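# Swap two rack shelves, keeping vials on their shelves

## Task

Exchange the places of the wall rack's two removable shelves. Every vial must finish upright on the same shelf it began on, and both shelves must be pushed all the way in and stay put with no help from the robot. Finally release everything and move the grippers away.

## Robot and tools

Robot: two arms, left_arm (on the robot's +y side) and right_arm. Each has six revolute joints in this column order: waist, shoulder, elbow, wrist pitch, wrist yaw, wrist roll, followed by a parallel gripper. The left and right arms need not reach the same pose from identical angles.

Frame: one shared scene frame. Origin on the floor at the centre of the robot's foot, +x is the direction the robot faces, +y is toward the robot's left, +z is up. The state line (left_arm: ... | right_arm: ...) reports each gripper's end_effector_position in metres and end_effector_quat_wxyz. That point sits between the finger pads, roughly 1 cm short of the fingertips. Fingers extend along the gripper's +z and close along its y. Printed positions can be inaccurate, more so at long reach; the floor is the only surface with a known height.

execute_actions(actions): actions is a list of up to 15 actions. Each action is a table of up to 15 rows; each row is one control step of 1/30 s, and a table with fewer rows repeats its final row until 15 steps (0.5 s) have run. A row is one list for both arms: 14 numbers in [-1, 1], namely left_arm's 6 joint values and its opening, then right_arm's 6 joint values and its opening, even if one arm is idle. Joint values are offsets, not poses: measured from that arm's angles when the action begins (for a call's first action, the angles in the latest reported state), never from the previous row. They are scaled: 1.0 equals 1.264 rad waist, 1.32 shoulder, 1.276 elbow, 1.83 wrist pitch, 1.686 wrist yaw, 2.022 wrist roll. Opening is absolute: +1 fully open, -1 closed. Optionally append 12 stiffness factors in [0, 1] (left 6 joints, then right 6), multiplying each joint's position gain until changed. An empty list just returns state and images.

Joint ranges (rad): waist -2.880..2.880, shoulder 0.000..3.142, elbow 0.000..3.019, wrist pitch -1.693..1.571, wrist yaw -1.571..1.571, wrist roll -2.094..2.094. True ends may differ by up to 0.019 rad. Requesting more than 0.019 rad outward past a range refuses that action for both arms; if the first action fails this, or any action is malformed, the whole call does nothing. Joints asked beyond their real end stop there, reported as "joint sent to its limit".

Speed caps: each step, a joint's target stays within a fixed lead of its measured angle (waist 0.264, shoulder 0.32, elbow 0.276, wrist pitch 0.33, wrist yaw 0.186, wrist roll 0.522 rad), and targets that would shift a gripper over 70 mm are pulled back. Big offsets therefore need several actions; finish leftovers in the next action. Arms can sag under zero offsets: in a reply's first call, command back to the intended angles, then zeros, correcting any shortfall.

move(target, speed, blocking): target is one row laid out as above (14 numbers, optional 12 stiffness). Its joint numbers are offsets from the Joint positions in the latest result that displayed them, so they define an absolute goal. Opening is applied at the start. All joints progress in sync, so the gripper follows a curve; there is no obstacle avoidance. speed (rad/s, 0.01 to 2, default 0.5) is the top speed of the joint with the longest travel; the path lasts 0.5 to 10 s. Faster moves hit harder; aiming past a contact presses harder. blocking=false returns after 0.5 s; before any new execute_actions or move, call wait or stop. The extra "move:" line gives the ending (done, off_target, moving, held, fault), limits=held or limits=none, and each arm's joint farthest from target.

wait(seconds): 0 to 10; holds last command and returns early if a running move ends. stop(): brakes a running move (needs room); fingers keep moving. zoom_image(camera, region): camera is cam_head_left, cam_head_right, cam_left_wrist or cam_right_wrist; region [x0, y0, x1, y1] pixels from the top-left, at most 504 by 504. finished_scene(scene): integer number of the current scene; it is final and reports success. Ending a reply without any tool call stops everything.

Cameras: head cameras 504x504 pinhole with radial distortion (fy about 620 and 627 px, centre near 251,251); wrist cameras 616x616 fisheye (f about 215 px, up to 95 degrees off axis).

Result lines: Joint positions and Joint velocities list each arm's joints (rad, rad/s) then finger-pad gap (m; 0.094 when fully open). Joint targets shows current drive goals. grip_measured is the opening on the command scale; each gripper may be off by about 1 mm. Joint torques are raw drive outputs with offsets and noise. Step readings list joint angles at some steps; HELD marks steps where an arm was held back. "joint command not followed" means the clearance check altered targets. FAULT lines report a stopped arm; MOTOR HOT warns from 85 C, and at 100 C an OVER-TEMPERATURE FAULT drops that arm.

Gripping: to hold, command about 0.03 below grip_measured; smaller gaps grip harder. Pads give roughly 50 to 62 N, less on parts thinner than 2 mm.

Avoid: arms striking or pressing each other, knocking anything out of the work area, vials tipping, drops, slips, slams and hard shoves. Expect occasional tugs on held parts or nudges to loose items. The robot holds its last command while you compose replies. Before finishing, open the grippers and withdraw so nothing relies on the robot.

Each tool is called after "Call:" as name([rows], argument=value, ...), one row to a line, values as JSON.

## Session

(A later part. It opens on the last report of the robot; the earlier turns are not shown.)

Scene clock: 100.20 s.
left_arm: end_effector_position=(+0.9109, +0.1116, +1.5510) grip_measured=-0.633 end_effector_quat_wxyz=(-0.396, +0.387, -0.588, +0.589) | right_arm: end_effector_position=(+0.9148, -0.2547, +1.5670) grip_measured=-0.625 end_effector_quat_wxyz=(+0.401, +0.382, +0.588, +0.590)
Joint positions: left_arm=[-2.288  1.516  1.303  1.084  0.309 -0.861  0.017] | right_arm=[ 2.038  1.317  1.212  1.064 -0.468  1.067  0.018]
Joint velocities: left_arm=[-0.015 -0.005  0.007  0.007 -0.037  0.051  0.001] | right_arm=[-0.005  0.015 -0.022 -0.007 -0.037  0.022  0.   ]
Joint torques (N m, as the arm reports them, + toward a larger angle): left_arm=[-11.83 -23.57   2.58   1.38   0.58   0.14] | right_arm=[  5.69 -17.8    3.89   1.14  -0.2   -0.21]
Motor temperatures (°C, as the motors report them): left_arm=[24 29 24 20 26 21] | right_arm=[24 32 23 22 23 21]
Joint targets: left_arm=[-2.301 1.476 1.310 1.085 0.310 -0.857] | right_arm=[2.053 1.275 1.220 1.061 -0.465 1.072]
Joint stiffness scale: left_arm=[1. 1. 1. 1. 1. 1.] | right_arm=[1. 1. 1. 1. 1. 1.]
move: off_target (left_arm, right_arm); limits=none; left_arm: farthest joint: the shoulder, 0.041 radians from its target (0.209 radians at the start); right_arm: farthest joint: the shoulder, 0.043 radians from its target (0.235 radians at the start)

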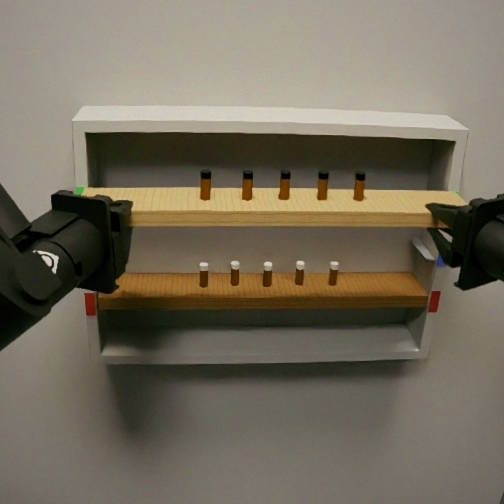

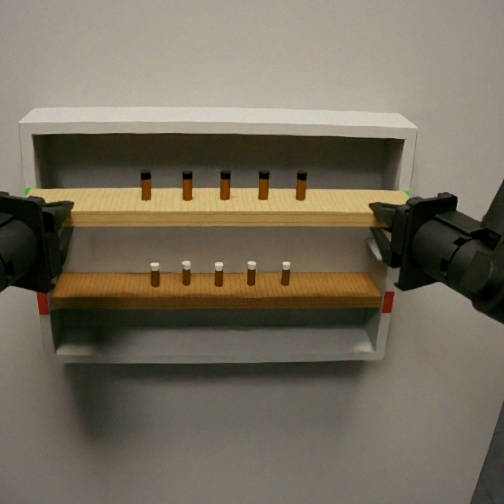

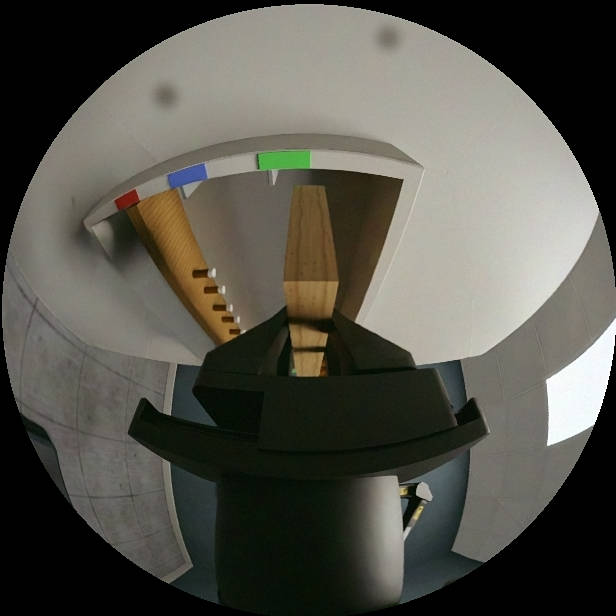

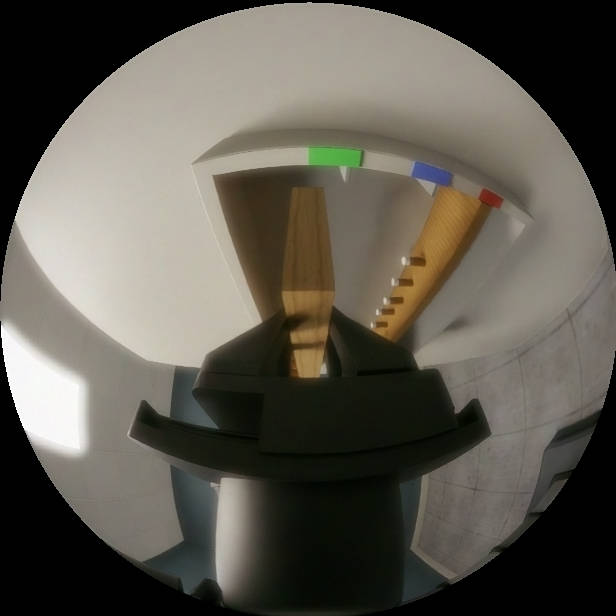

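Call:
move(target=[0.022,0.038,0.175,-0.068,0.009,-0.014,-0.75,0.011,0.057,0.181,-0.070,0.002,0.01,-0.75], speed=0.06)

Scene clock: 125.27 s.
left_arm: end_effector_position=(+0.9638, +0.1108, +1.5412) grip_measured=-0.633 end_effector_quat_wxyz=(-0.396, +0.387, -0.590, +0.588) | right_arm: end_effector_position=(+0.9682, -0.2569, +1.5569) grip_measured=-0.625 end_effector_quat_wxyz=(+0.399, +0.384, +0.590, +0.588)
Joint positions: left_arm=[-2.278  1.577  1.489  0.958  0.314 -0.866  0.017] | right_arm=[ 2.038  1.388  1.399  0.941 -0.464  1.066  0.018]
Joint velocities: left_arm=[ 0.005  0.015  0.007 -0.012 -0.051  0.051 -0.   ] | right_arm=[-0.005  0.005 -0.002 -0.002 -0.007  0.037 -0.   ]
Joint torques (N m, as the arm reports them, + toward a larger angle): left_arm=[ -9.76 -22.45   5.48   1.43   1.09  -0.08] | right_arm=[  6.2  -15.34   7.17   1.16  -0.34  -0.05]
Motor temperatures (°C, as the motors report them): left_arm=[24 29 24 20 26 21] | right_arm=[24 32 24 22 23 21]
Joint targets: left_arm=[-2.260 1.567 1.526 0.960 0.325 -0.889] | right_arm=[2.051 1.393 1.443 0.936 -0.465 1.087]
Joint stiffness scale: left_arm=[1. 1. 1. 1. 1. 1.] | right_arm=[1. 1. 1. 1. 1. 1.]
move: off_target (left_arm, right_arm); limits=none; left_arm: farthest joint: the elbow, 0.037 radians from its target (0.224 radians at the start); right_arm: farthest joint: the elbow, 0.044 radians from its target (0.231 radians at the start)

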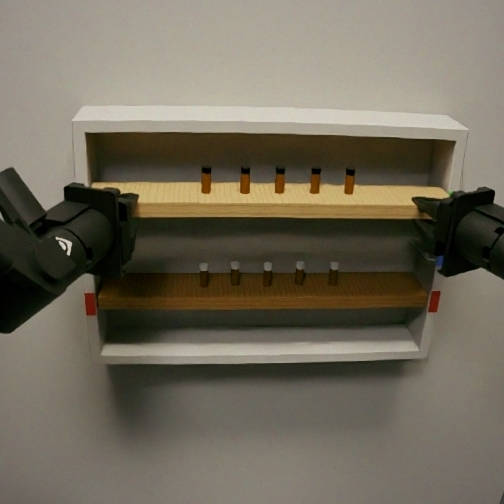

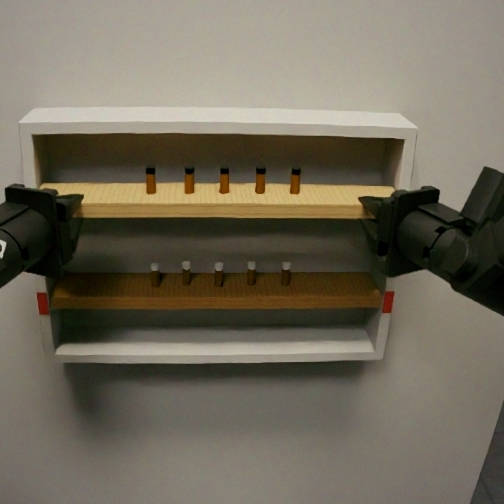

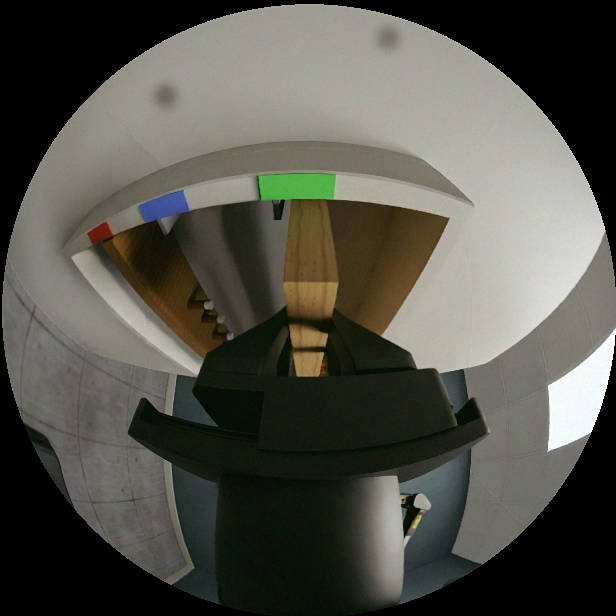

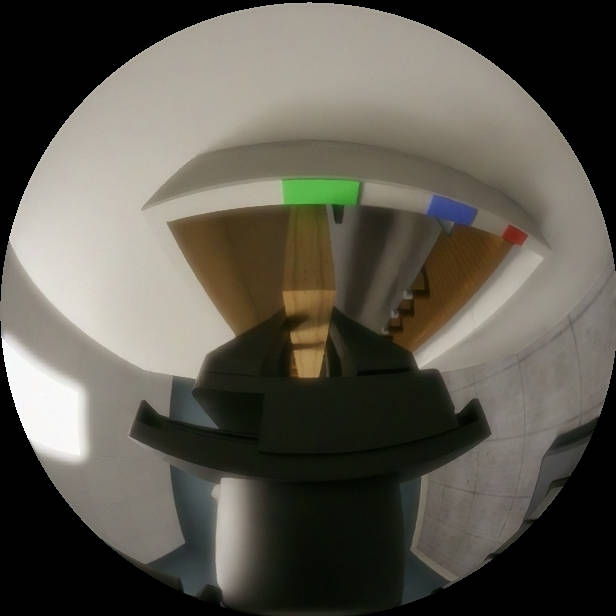

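Call:
move(target=[0.019,0.042,0.186,-0.071,0.006,-0.012,-0.75,0.016,0.062,0.193,-0.072,0.002,0.01,-0.75], speed=0.06)

Call:
move(target=[0,0,0.014,0,0,0,-0.55,0,0,0.017,0,0,0,-0.55], speed=0.05)

Scene clock: 136.87 s.
left_arm: end_effector_position=(+1.0156, +0.1116, +1.5376) grip_measured=-0.633 end_effector_quat_wxyz=(-0.397, +0.387, -0.590, +0.587) | right_arm: end_effector_position=(+1.0205, -0.2578, +1.5534) grip_measured=-0.625 end_effector_quat_wxyz=(+0.398, +0.385, +0.588, +0.589)
Joint positions: left_arm=[-2.273  1.64   1.685  0.827  0.315 -0.867  0.017] | right_arm=[ 2.044  1.462  1.597  0.817 -0.461  1.066  0.018]
Joint velocities: left_arm=[-0.015 -0.005 -0.012 -0.007  0.022 -0.007  0.001] | right_arm=[-0.015 -0.005 -0.002  0.002 -0.037 -0.007 -0.001]
Joint torques (N m, as the arm reports them, + toward a larger angle): left_arm=[-10.3  -23.72   6.47   1.38   1.05  -0.08] | right_arm=[  6.81 -16.36   8.31   1.    -0.29  -0.08]
Motor temperatures (°C, as the motors report them): left_arm=[24 29 25 20 26 21] | right_arm=[25 31 25 22 23 21]
Joint targets: left_arm=[-2.253 1.632 1.726 0.828 0.324 -0.890] | right_arm=[2.058 1.470 1.646 0.809 -0.460 1.086]
Joint stiffness scale: left_arm=[1. 1. 1. 1. 1. 1.] | right_arm=[1. 1. 1. 1. 1. 1.]
move: off_target (left_arm, right_arm); limits=none; left_arm: farthest joint: the elbow, 0.041 radians from its target (0.237 radians at the start); right_arm: farthest joint: the elbow, 0.048 radians from its target (0.246 radians at the start)

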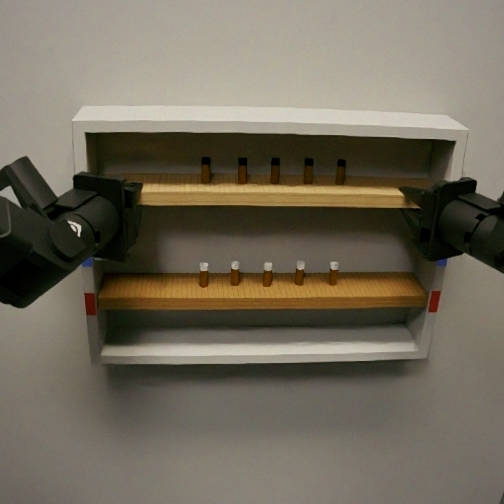

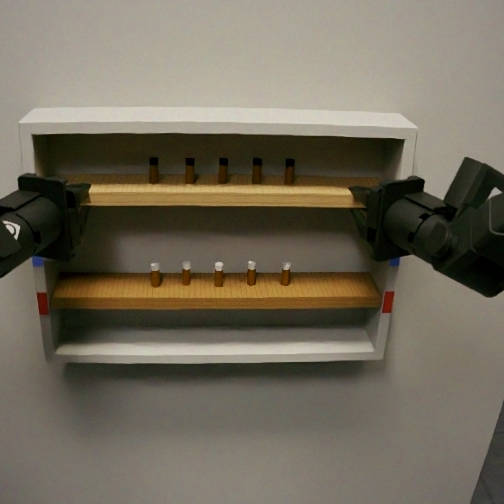

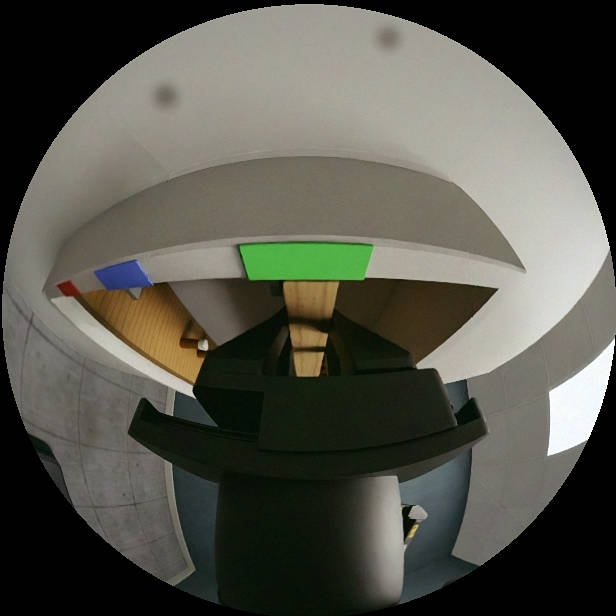

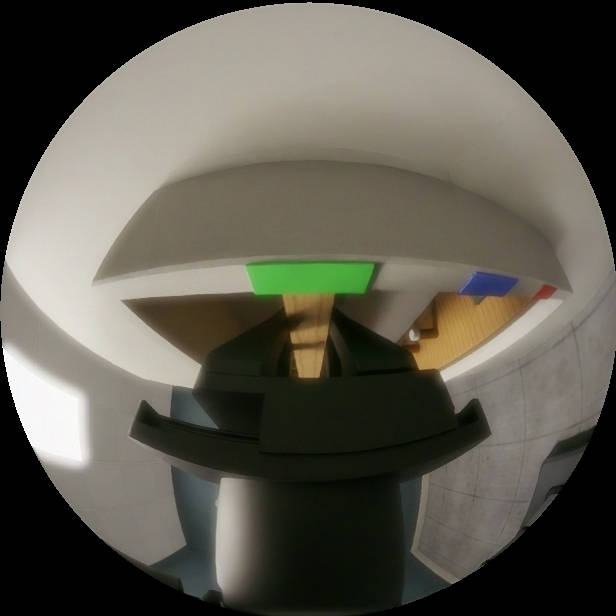

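Scene clock: 137.57 s.
left_arm: end_effector_position=(+1.0151, +0.1113, +1.5368) grip_measured=-0.552 end_effector_quat_wxyz=(-0.397, +0.387, -0.591, +0.586) | right_arm: end_effector_position=(+1.0201, -0.2576, +1.5530) grip_measured=-0.552 end_effector_quat_wxyz=(+0.398, +0.385, +0.589, +0.589)
Joint positions: left_arm=[-2.273  1.641  1.684  0.827  0.313 -0.867  0.021] | right_arm=[ 2.044  1.462  1.596  0.817 -0.461  1.066  0.021]
Joint velocities: left_arm=[-0.005  0.015 -0.007  0.007 -0.037 -0.037 -0.001] | right_arm=[ 0.015  0.005 -0.007  0.007  0.022  0.007 -0.001]
Joint torques (N m, as the arm reports them, + toward a larger angle): left_arm=[-11.98 -22.98   4.91   1.36   0.62   0.12] | right_arm=[  5.58 -16.62   6.56   1.28  -0.32  -0.24]
Motor temperatures (°C, as the motors report them): left_arm=[24 29 25 20 26 21] | right_arm=[25 31 25 22 23 21]
Joint targets: left_arm=[-2.273 1.640 1.703 0.827 0.315 -0.867] | right_arm=[2.044 1.462 1.618 0.817 -0.461 1.066]
Joint stiffness scale: left_arm=[1. 1. 1. 1. 1. 1.] | right_arm=[1. 1. 1. 1. 1. 1.]
move: off_target (right_arm); limits=none; left_arm: farthest joint: the elbow, 0.019 radians from its target (0.018 radians at the start); right_arm: farthest joint: the elbow, 0.023 radians from its target (0.022 radians at the start)

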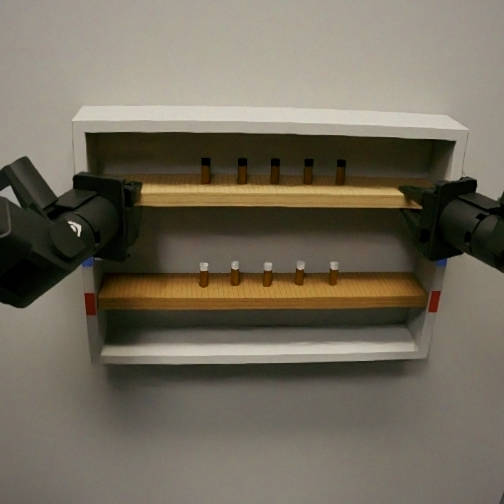

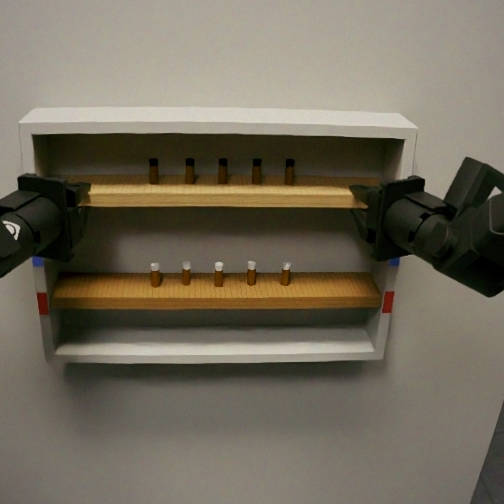

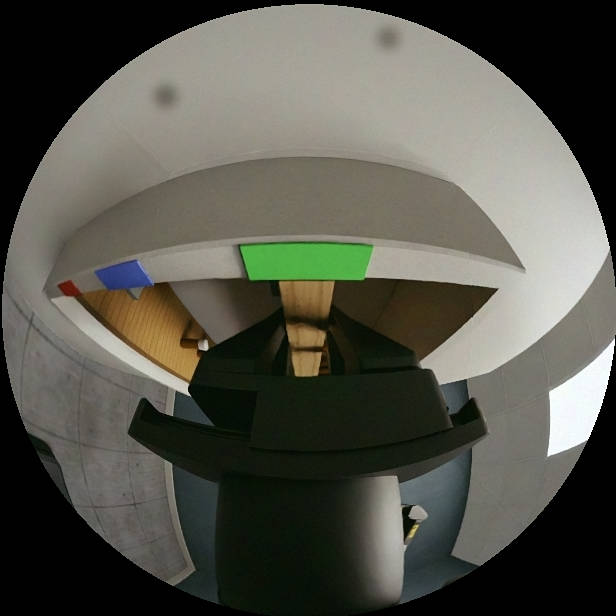

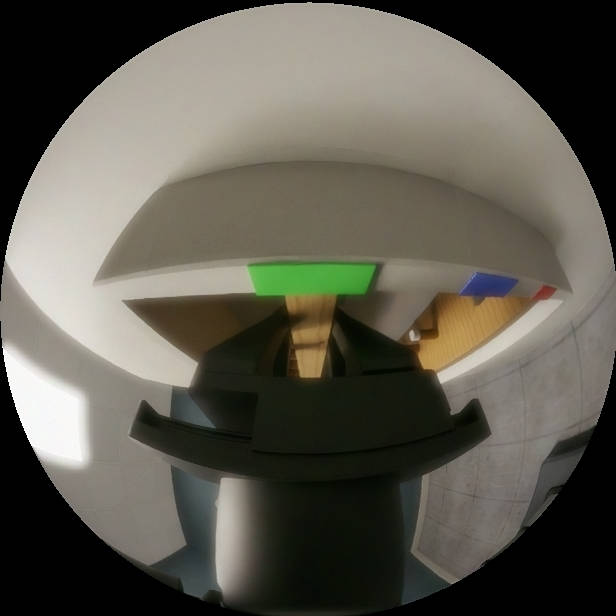

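Call:
move(target=[0,0,0.014,0,0,0,0,0,0,0.017,0,0,0,0], speed=0.05)

Call:
move(target=[-0.012,-0.074,-0.207,0.107,0,0,0,-0.016,-0.092,-0.208,0.104,-0.004,0.006,0], speed=0.25)

Call:
move(target=[0.130,0.278,0.315,0.02,0.061,-0.072,0,-0.097,0.312,0.294,0.06,-0.038,0.058,0], speed=0.35)

Scene clock: 148.57 s.
left_arm: end_effector_position=(+1.0151, +0.1113, +1.5368) grip_measured=-0.002 end_effector_quat_wxyz=(-0.397, +0.387, -0.591, +0.586) | right_arm: end_effector_position=(+1.0201, -0.2576, +1.5530) grip_measured=-0.002 end_effector_quat_wxyz=(+0.398, +0.385, +0.589, +0.589)
Joint positions: left_arm=[-2.273  1.641  1.684  0.827  0.313 -0.867  0.047] | right_arm=[ 2.044  1.462  1.596  0.817 -0.461  1.066  0.047]
Joint velocities: left_arm=[-0.015  0.005  0.012 -0.002 -0.007  0.037  0.002] | right_arm=[-0.015 -0.005  0.002  0.012  0.022 -0.007 -0.   ]
Joint torques (N m, as the arm reports them, + toward a larger angle): left_arm=[-12.09 -22.97   4.82   1.39   0.54   0.11] | right_arm=[  5.63 -16.88   6.48   1.26  -0.3   -0.21]
Motor temperatures (°C, as the motors report them): left_arm=[24 29 25 20 26 21] | right_arm=[25 32 25 22 23 21]
Joint targets: left_arm=[-2.273 1.641 1.702 0.827 0.313 -0.867] | right_arm=[2.044 1.462 1.617 0.817 -0.461 1.066]
Joint stiffness scale: left_arm=[1. 1. 1. 1. 1. 1.] | right_arm=[1. 1. 1. 1. 1. 1.]
move: off_target (right_arm); limits=none; left_arm: farthest joint: the elbow, 0.018 radians from its target (0.018 radians at the start); right_arm: farthest joint: the elbow, 0.022 radians from its target (0.022 radians at the start)

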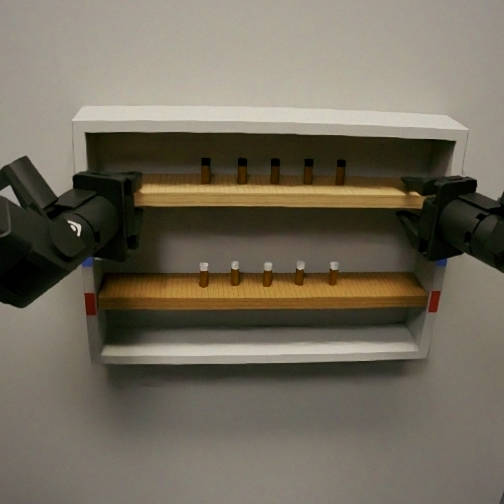

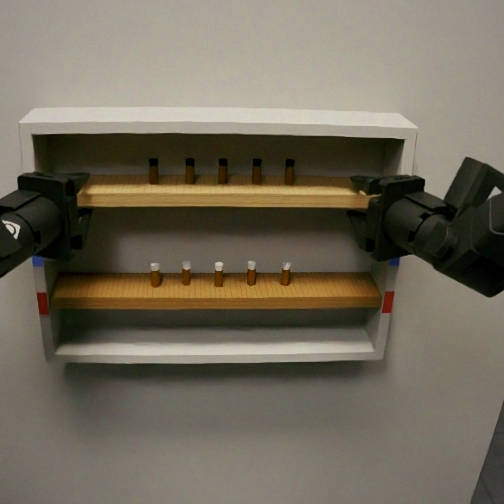

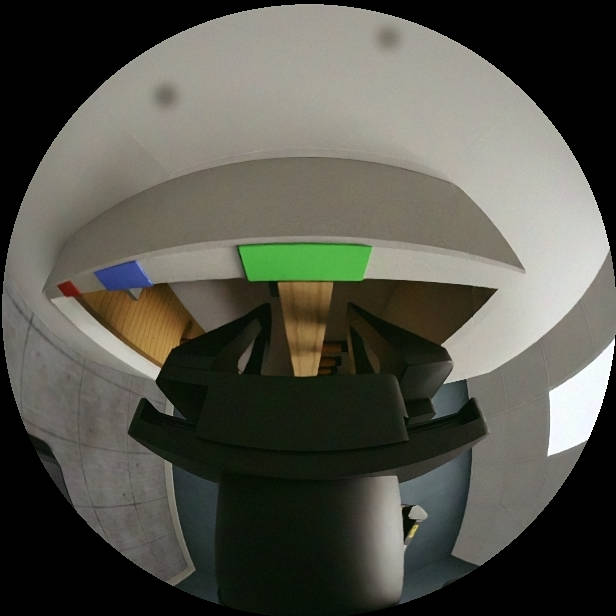

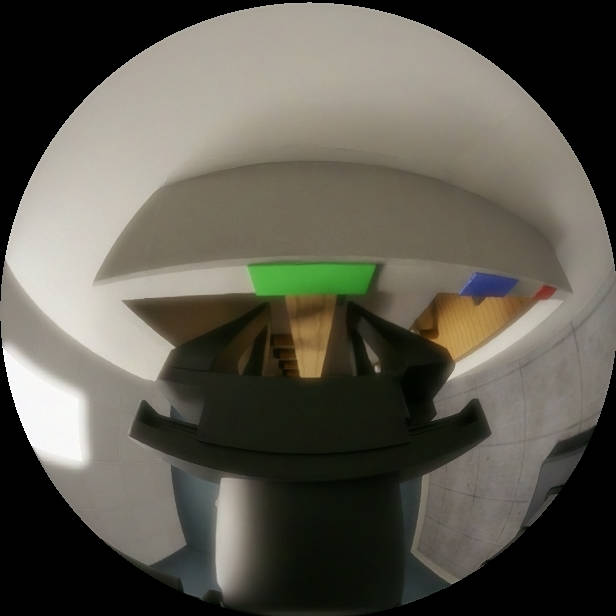

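Scene clock: 150.00 s.
left_arm: end_effector_position=(+0.9454, +0.1146, +1.5412) grip_measured=-0.002 end_effector_quat_wxyz=(-0.396, +0.388, -0.591, +0.586) | right_arm: end_effector_position=(+0.9493, -0.2534, +1.5618) grip_measured=-0.002 end_effector_quat_wxyz=(+0.398, +0.384, +0.588, +0.590)
Joint positions: left_arm=[-2.273  1.553  1.422  1.     0.313 -0.867  0.047] | right_arm=[ 2.044  1.361  1.331  0.983 -0.464  1.066  0.047]
Joint velocities: left_arm=[-0.015  0.015  0.007 -0.007  0.051  0.022 -0.001] | right_arm=[-0.005  0.005  0.002 -0.002 -0.037 -0.11  -0.   ]
Joint torques (N m, as the arm reports them, + toward a larger angle): left_arm=[-12.36 -21.93   2.49   2.17   0.54   0.11] | right_arm=[  3.49 -16.59   3.86   2.06  -0.46  -0.13]
Motor temperatures (°C, as the motors report them): left_arm=[24 29 25 20 26 21] | right_arm=[25 32 25 22 23 21]
Joint targets: left_arm=[-2.288 1.543 1.420 1.023 0.313 -0.867] | right_arm=[2.023 1.341 1.330 1.007 -0.468 1.078]
Joint stiffness scale: left_arm=[1. 1. 1. 1. 1. 1.] | right_arm=[1. 1. 1. 1. 1. 1.]
move: off_target (left_arm, right_arm); limits=none; left_arm: farthest joint: the wrist pitch, 0.022 radians from its target (0.196 radians at the start); right_arm: farthest joint: the wrist pitch, 0.024 radians from its target (0.191 radians at the start)

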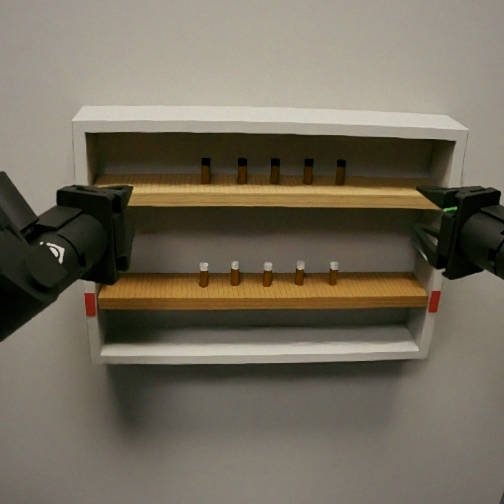

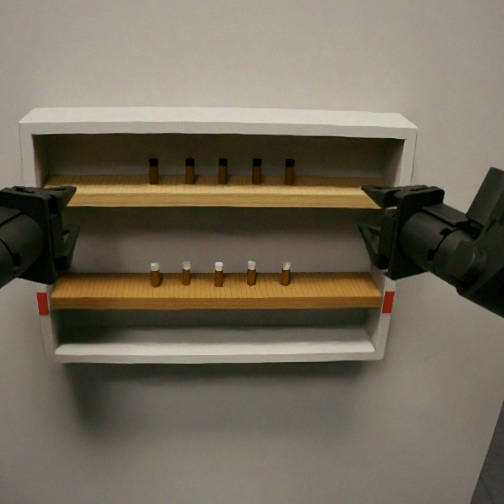

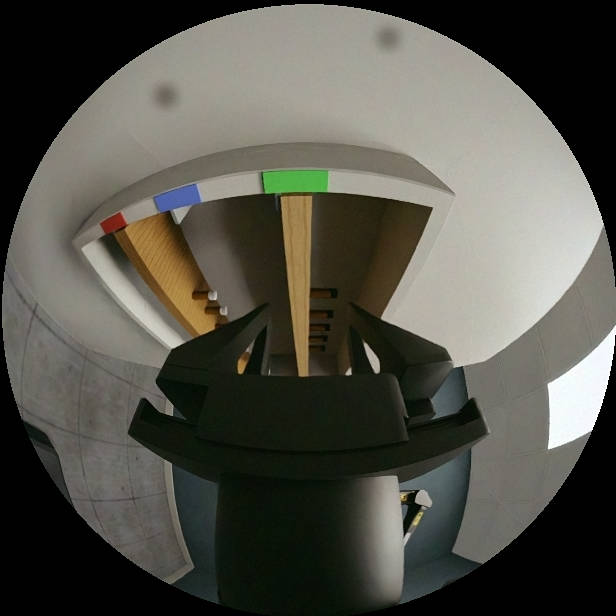

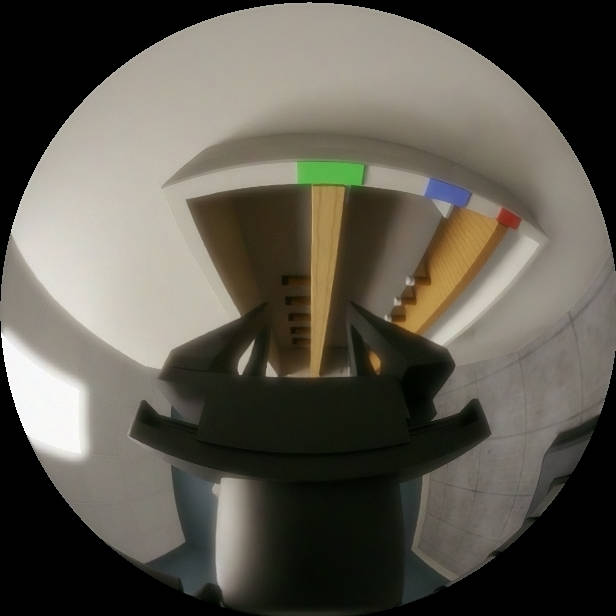

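Scene clock: 151.77 s.
left_arm: end_effector_position=(+0.9675, +0.1155, +1.3853) grip_measured=-0.002 end_effector_quat_wxyz=(-0.392, +0.387, -0.591, +0.589) | right_arm: end_effector_position=(+0.9666, -0.2458, +1.3998) grip_measured=-0.002 end_effector_quat_wxyz=(+0.393, +0.387, +0.589, +0.591)
Joint positions: left_arm=[-2.122  1.91   1.804  1.015  0.414 -0.998  0.047] | right_arm=[ 1.939  1.761  1.682  1.069 -0.524  1.169  0.047]
Joint velocities: left_arm=[-0.015 -0.005  0.007 -0.002 -0.007 -0.066 -0.002] | right_arm=[-0.005 -0.015  0.002  0.002  0.081 -0.022 -0.   ]
Joint torques (N m, as the arm reports them, + toward a larger angle): left_arm=[-10.91 -22.55   4.15   2.27   0.59  -0.01] | right_arm=[  4.69 -15.83   5.16   2.08  -0.4   -0.12]
Motor temperatures (°C, as the motors report them): left_arm=[24 29 25 20 26 21] | right_arm=[25 32 25 22 23 21]
Joint targets: left_arm=[-2.109 1.920 1.824 1.037 0.416 -1.013] | right_arm=[1.921 1.772 1.706 1.093 -0.528 1.183]
Joint stiffness scale: left_arm=[1. 1. 1. 1. 1. 1.] | right_arm=[1. 1. 1. 1. 1. 1.]
move: off_target (left_arm, right_arm); limits=none; left_arm: farthest joint: the wrist pitch, 0.021 radians from its target (0.036 radians at the start); right_arm: farthest joint: the elbow, 0.024 radians from its target (0.376 radians at the start)

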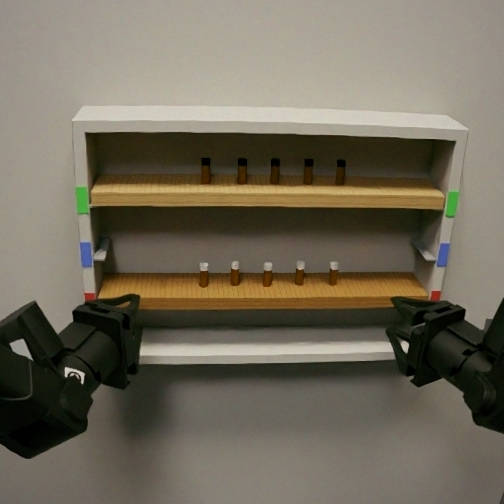

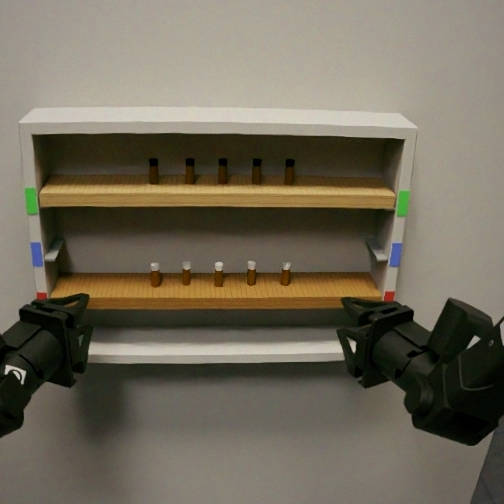

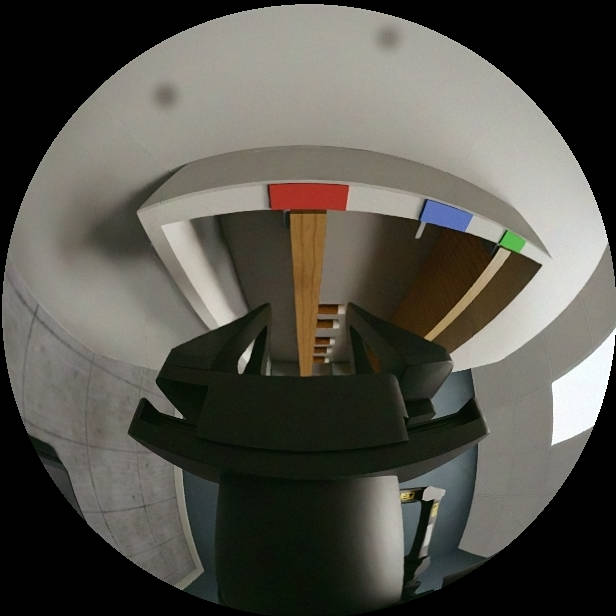

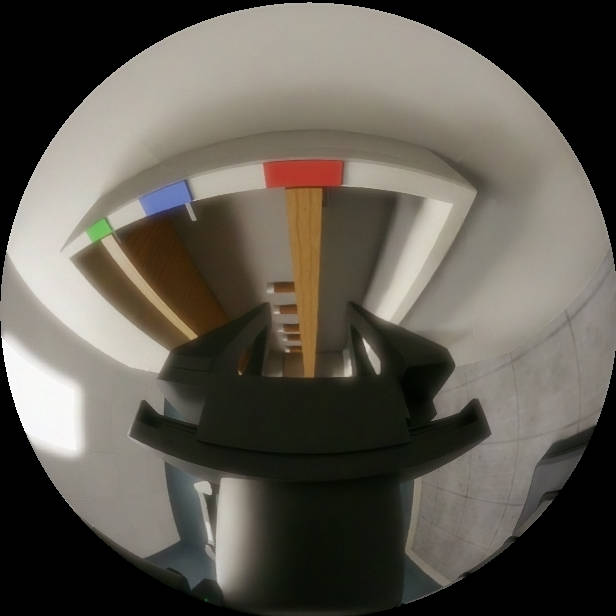

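Call:
move(target=[-0.017,0.065,0.186,-0.081,-0.004,0,-0.1,0,0.061,0.184,-0.089,0,0,-0.1], speed=0.15)

Scene clock: 165.97 s.
left_arm: end_effector_position=(+1.0193, +0.1171, +1.3903) grip_measured=-0.098 end_effector_quat_wxyz=(-0.399, +0.387, -0.585, +0.591) | right_arm: end_effector_position=(+1.0202, -0.2551, +1.4023) grip_measured=-0.097 end_effector_quat_wxyz=(+0.395, +0.386, +0.588, +0.591)
Joint positions: left_arm=[-2.129  1.97   2.016  0.882  0.41  -0.998  0.042] | right_arm=[ 1.939  1.813  1.888  0.921 -0.524  1.17   0.042]
Joint velocities: left_arm=[-0.005  0.015  0.002 -0.017 -0.051  0.007  0.   ] | right_arm=[-0.005 -0.005 -0.012  0.027 -0.037  0.066 -0.001]
Joint torques (N m, as the arm reports them, + toward a larger angle): left_arm=[-14.2  -22.6    5.44   0.94   0.3    0.12] | right_arm=[  6.22 -16.01   6.65   0.84  -0.25  -0.24]
Motor temperatures (°C, as the motors report them): left_arm=[24 29 25 20 26 21] | right_arm=[24 31 24 22 23 21]
Joint targets: left_arm=[-2.144 1.995 2.041 0.867 0.407 -0.998] | right_arm=[1.939 1.841 1.917 0.906 -0.524 1.169]
Joint stiffness scale: left_arm=[1. 1. 1. 1. 1. 1.] | right_arm=[1. 1. 1. 1. 1. 1.]
move: off_target (left_arm, right_arm); limits=none; left_arm: farthest joint: the shoulder, 0.025 radians from its target (0.086 radians at the start); right_arm: farthest joint: the shoulder, 0.028 radians from its target (0.081 radians at the start)

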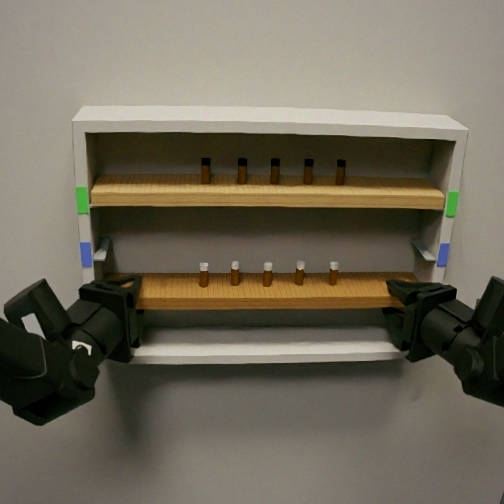

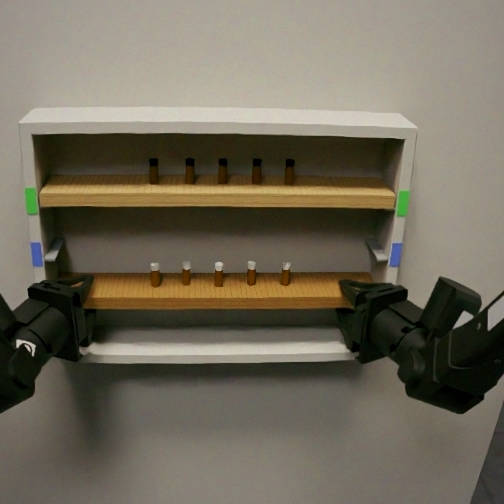

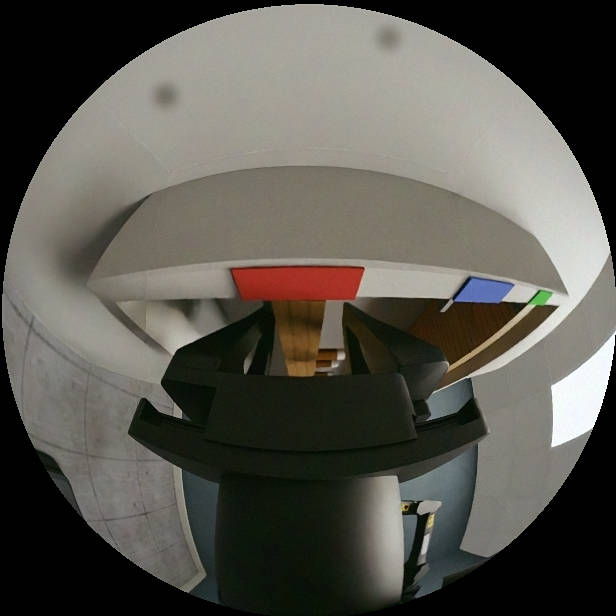

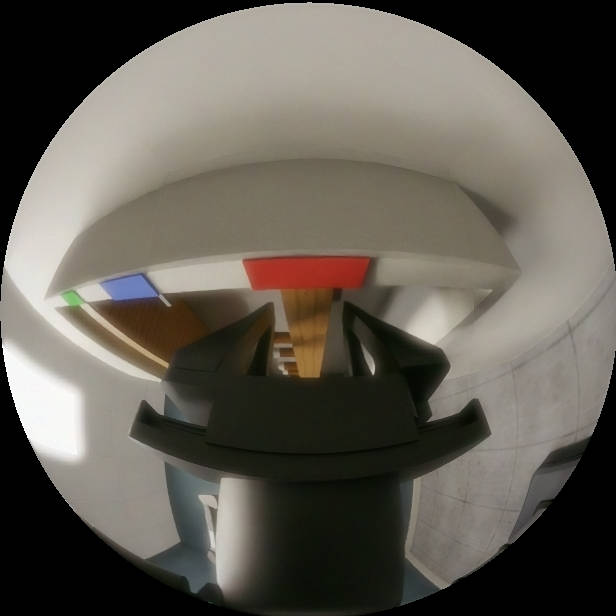

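Call:
move(target=[-0.01,0.027,0.017,0.012,0,0,-0.3,0,0,0.02,0,0,0,-0.3], speed=0.05)

Call:
move(target=[0,0,0.016,0,0,0,-0.75,0,0,0.02,0,0,0,-0.75], speed=0.05)

Scene clock: 171.37 s.
left_arm: end_effector_position=(+1.0123, +0.1104, +1.3796) grip_measured=-0.298 end_effector_quat_wxyz=(-0.393, +0.389, -0.589, +0.590) | right_arm: end_effector_position=(+1.0199, -0.2548, +1.4018) grip_measured=-0.297 end_effector_quat_wxyz=(+0.395, +0.386, +0.588, +0.591)
Joint positions: left_arm=[-2.129  1.986  2.016  0.882  0.41  -0.998  0.033] | right_arm=[ 1.939  1.814  1.888  0.921 -0.524  1.17   0.033]
Joint velocities: left_arm=[-0.015 -0.005  0.002  0.002 -0.066 -0.037 -0.001] | right_arm=[ 0.015  0.005 -0.022 -0.002 -0.007 -0.037 -0.001]
Joint torques (N m, as the arm reports them, + toward a larger angle): left_arm=[-14.18 -22.93   5.12   2.26   0.46   0.11] | right_arm=[  6.12 -17.79   6.38   1.27  -0.26  -0.24]
Motor temperatures (°C, as the motors report them): left_arm=[24 29 25 20 26 21] | right_arm=[25 32 25 22 23 21]
Joint targets: left_arm=[-2.142 2.006 2.038 0.904 0.410 -0.998] | right_arm=[1.939 1.813 1.914 0.922 -0.524 1.170]
Joint stiffness scale: left_arm=[1. 1. 1. 1. 1. 1.] | right_arm=[1. 1. 1. 1. 1. 1.]
move: off_target (left_arm, right_arm); limits=none; left_arm: farthest joint: the elbow, 0.022 radians from its target (0.022 radians at the start); right_arm: farthest joint: the elbow, 0.025 radians from its target (0.025 radians at the start)

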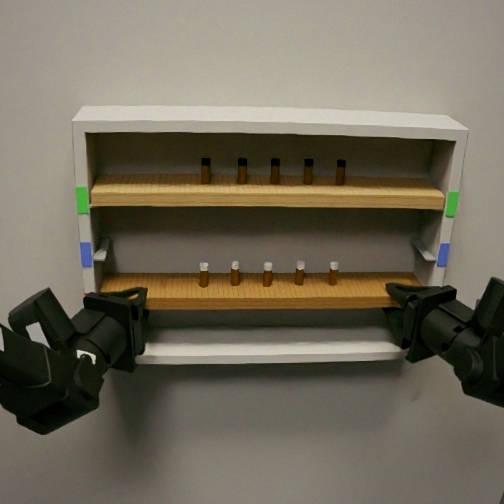

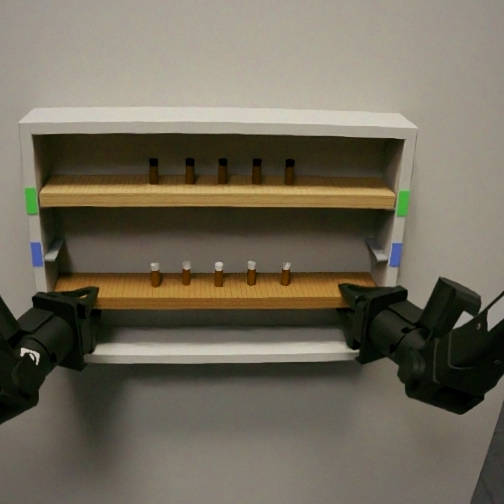

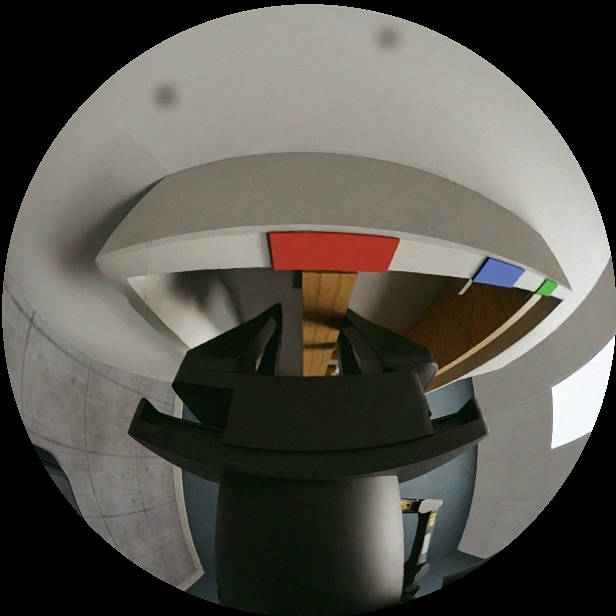

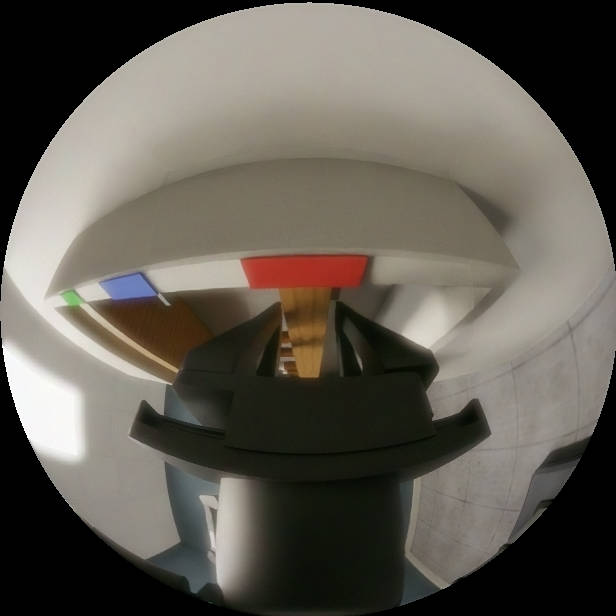

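Scene clock: 172.10 s.
left_arm: end_effector_position=(+1.0151, +0.1110, +1.3859) grip_measured=-0.632 end_effector_quat_wxyz=(-0.397, +0.385, -0.586, +0.592) | right_arm: end_effector_position=(+1.0204, -0.2546, +1.4036) grip_measured=-0.625 end_effector_quat_wxyz=(+0.397, +0.383, +0.588, +0.592)
Joint positions: left_arm=[-2.132  1.98   2.016  0.885  0.413 -0.993  0.017] | right_arm=[ 1.94   1.813  1.888  0.924 -0.525  1.166  0.018]
Joint velocities: left_arm=[ 0.005 -0.015 -0.017 -0.002  0.037  0.037 -0.001] | right_arm=[ 0.005 -0.005 -0.012 -0.002  0.066  0.022  0.   ]
Joint torques (N m, as the arm reports them, + toward a larger angle): left_arm=[-12.61 -24.19   5.05   1.32   0.3    0.07] | right_arm=[  6.19 -17.78   6.42   1.14  -0.21  -0.2 ]
Motor temperatures (°C, as the motors report them): left_arm=[25 29 25 20 26 21] | right_arm=[25 32 25 22 23 21]
Joint targets: left_arm=[-2.129 1.986 2.036 0.882 0.410 -0.998] | right_arm=[1.939 1.814 1.914 0.921 -0.524 1.170]
Joint stiffness scale: left_arm=[1. 1. 1. 1. 1. 1.] | right_arm=[1. 1. 1. 1. 1. 1.]
move: off_target (right_arm); limits=none; left_arm: farthest joint: the elbow, 0.020 radians from its target (0.020 radians at the start); right_arm: farthest joint: the elbow, 0.025 radians from its target (0.025 radians at the start)

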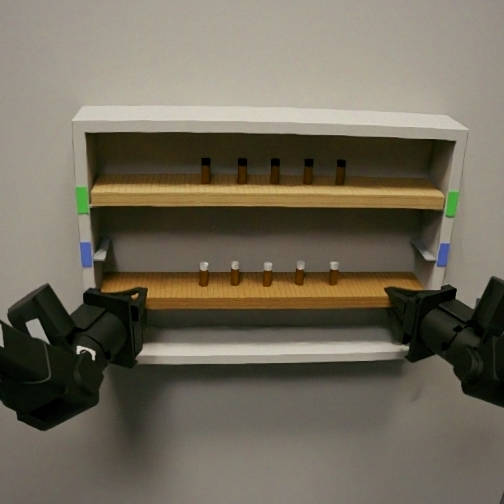

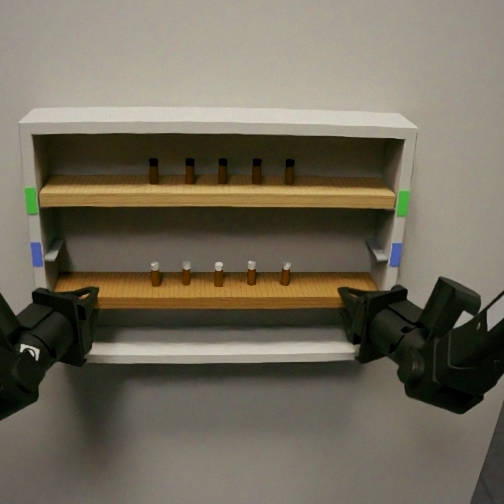

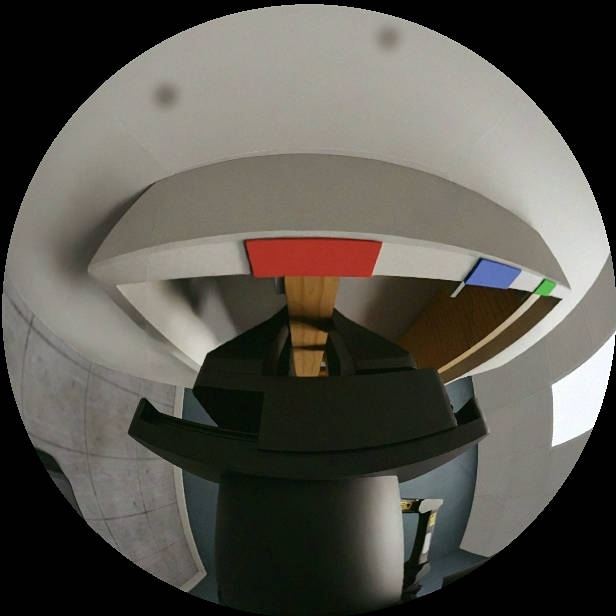

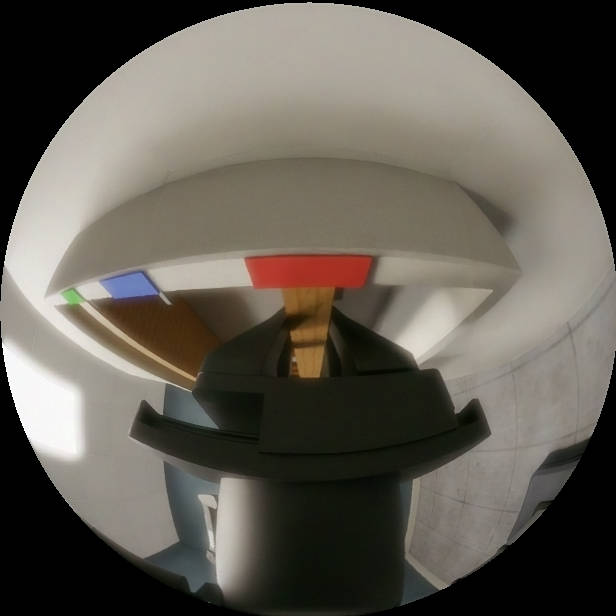

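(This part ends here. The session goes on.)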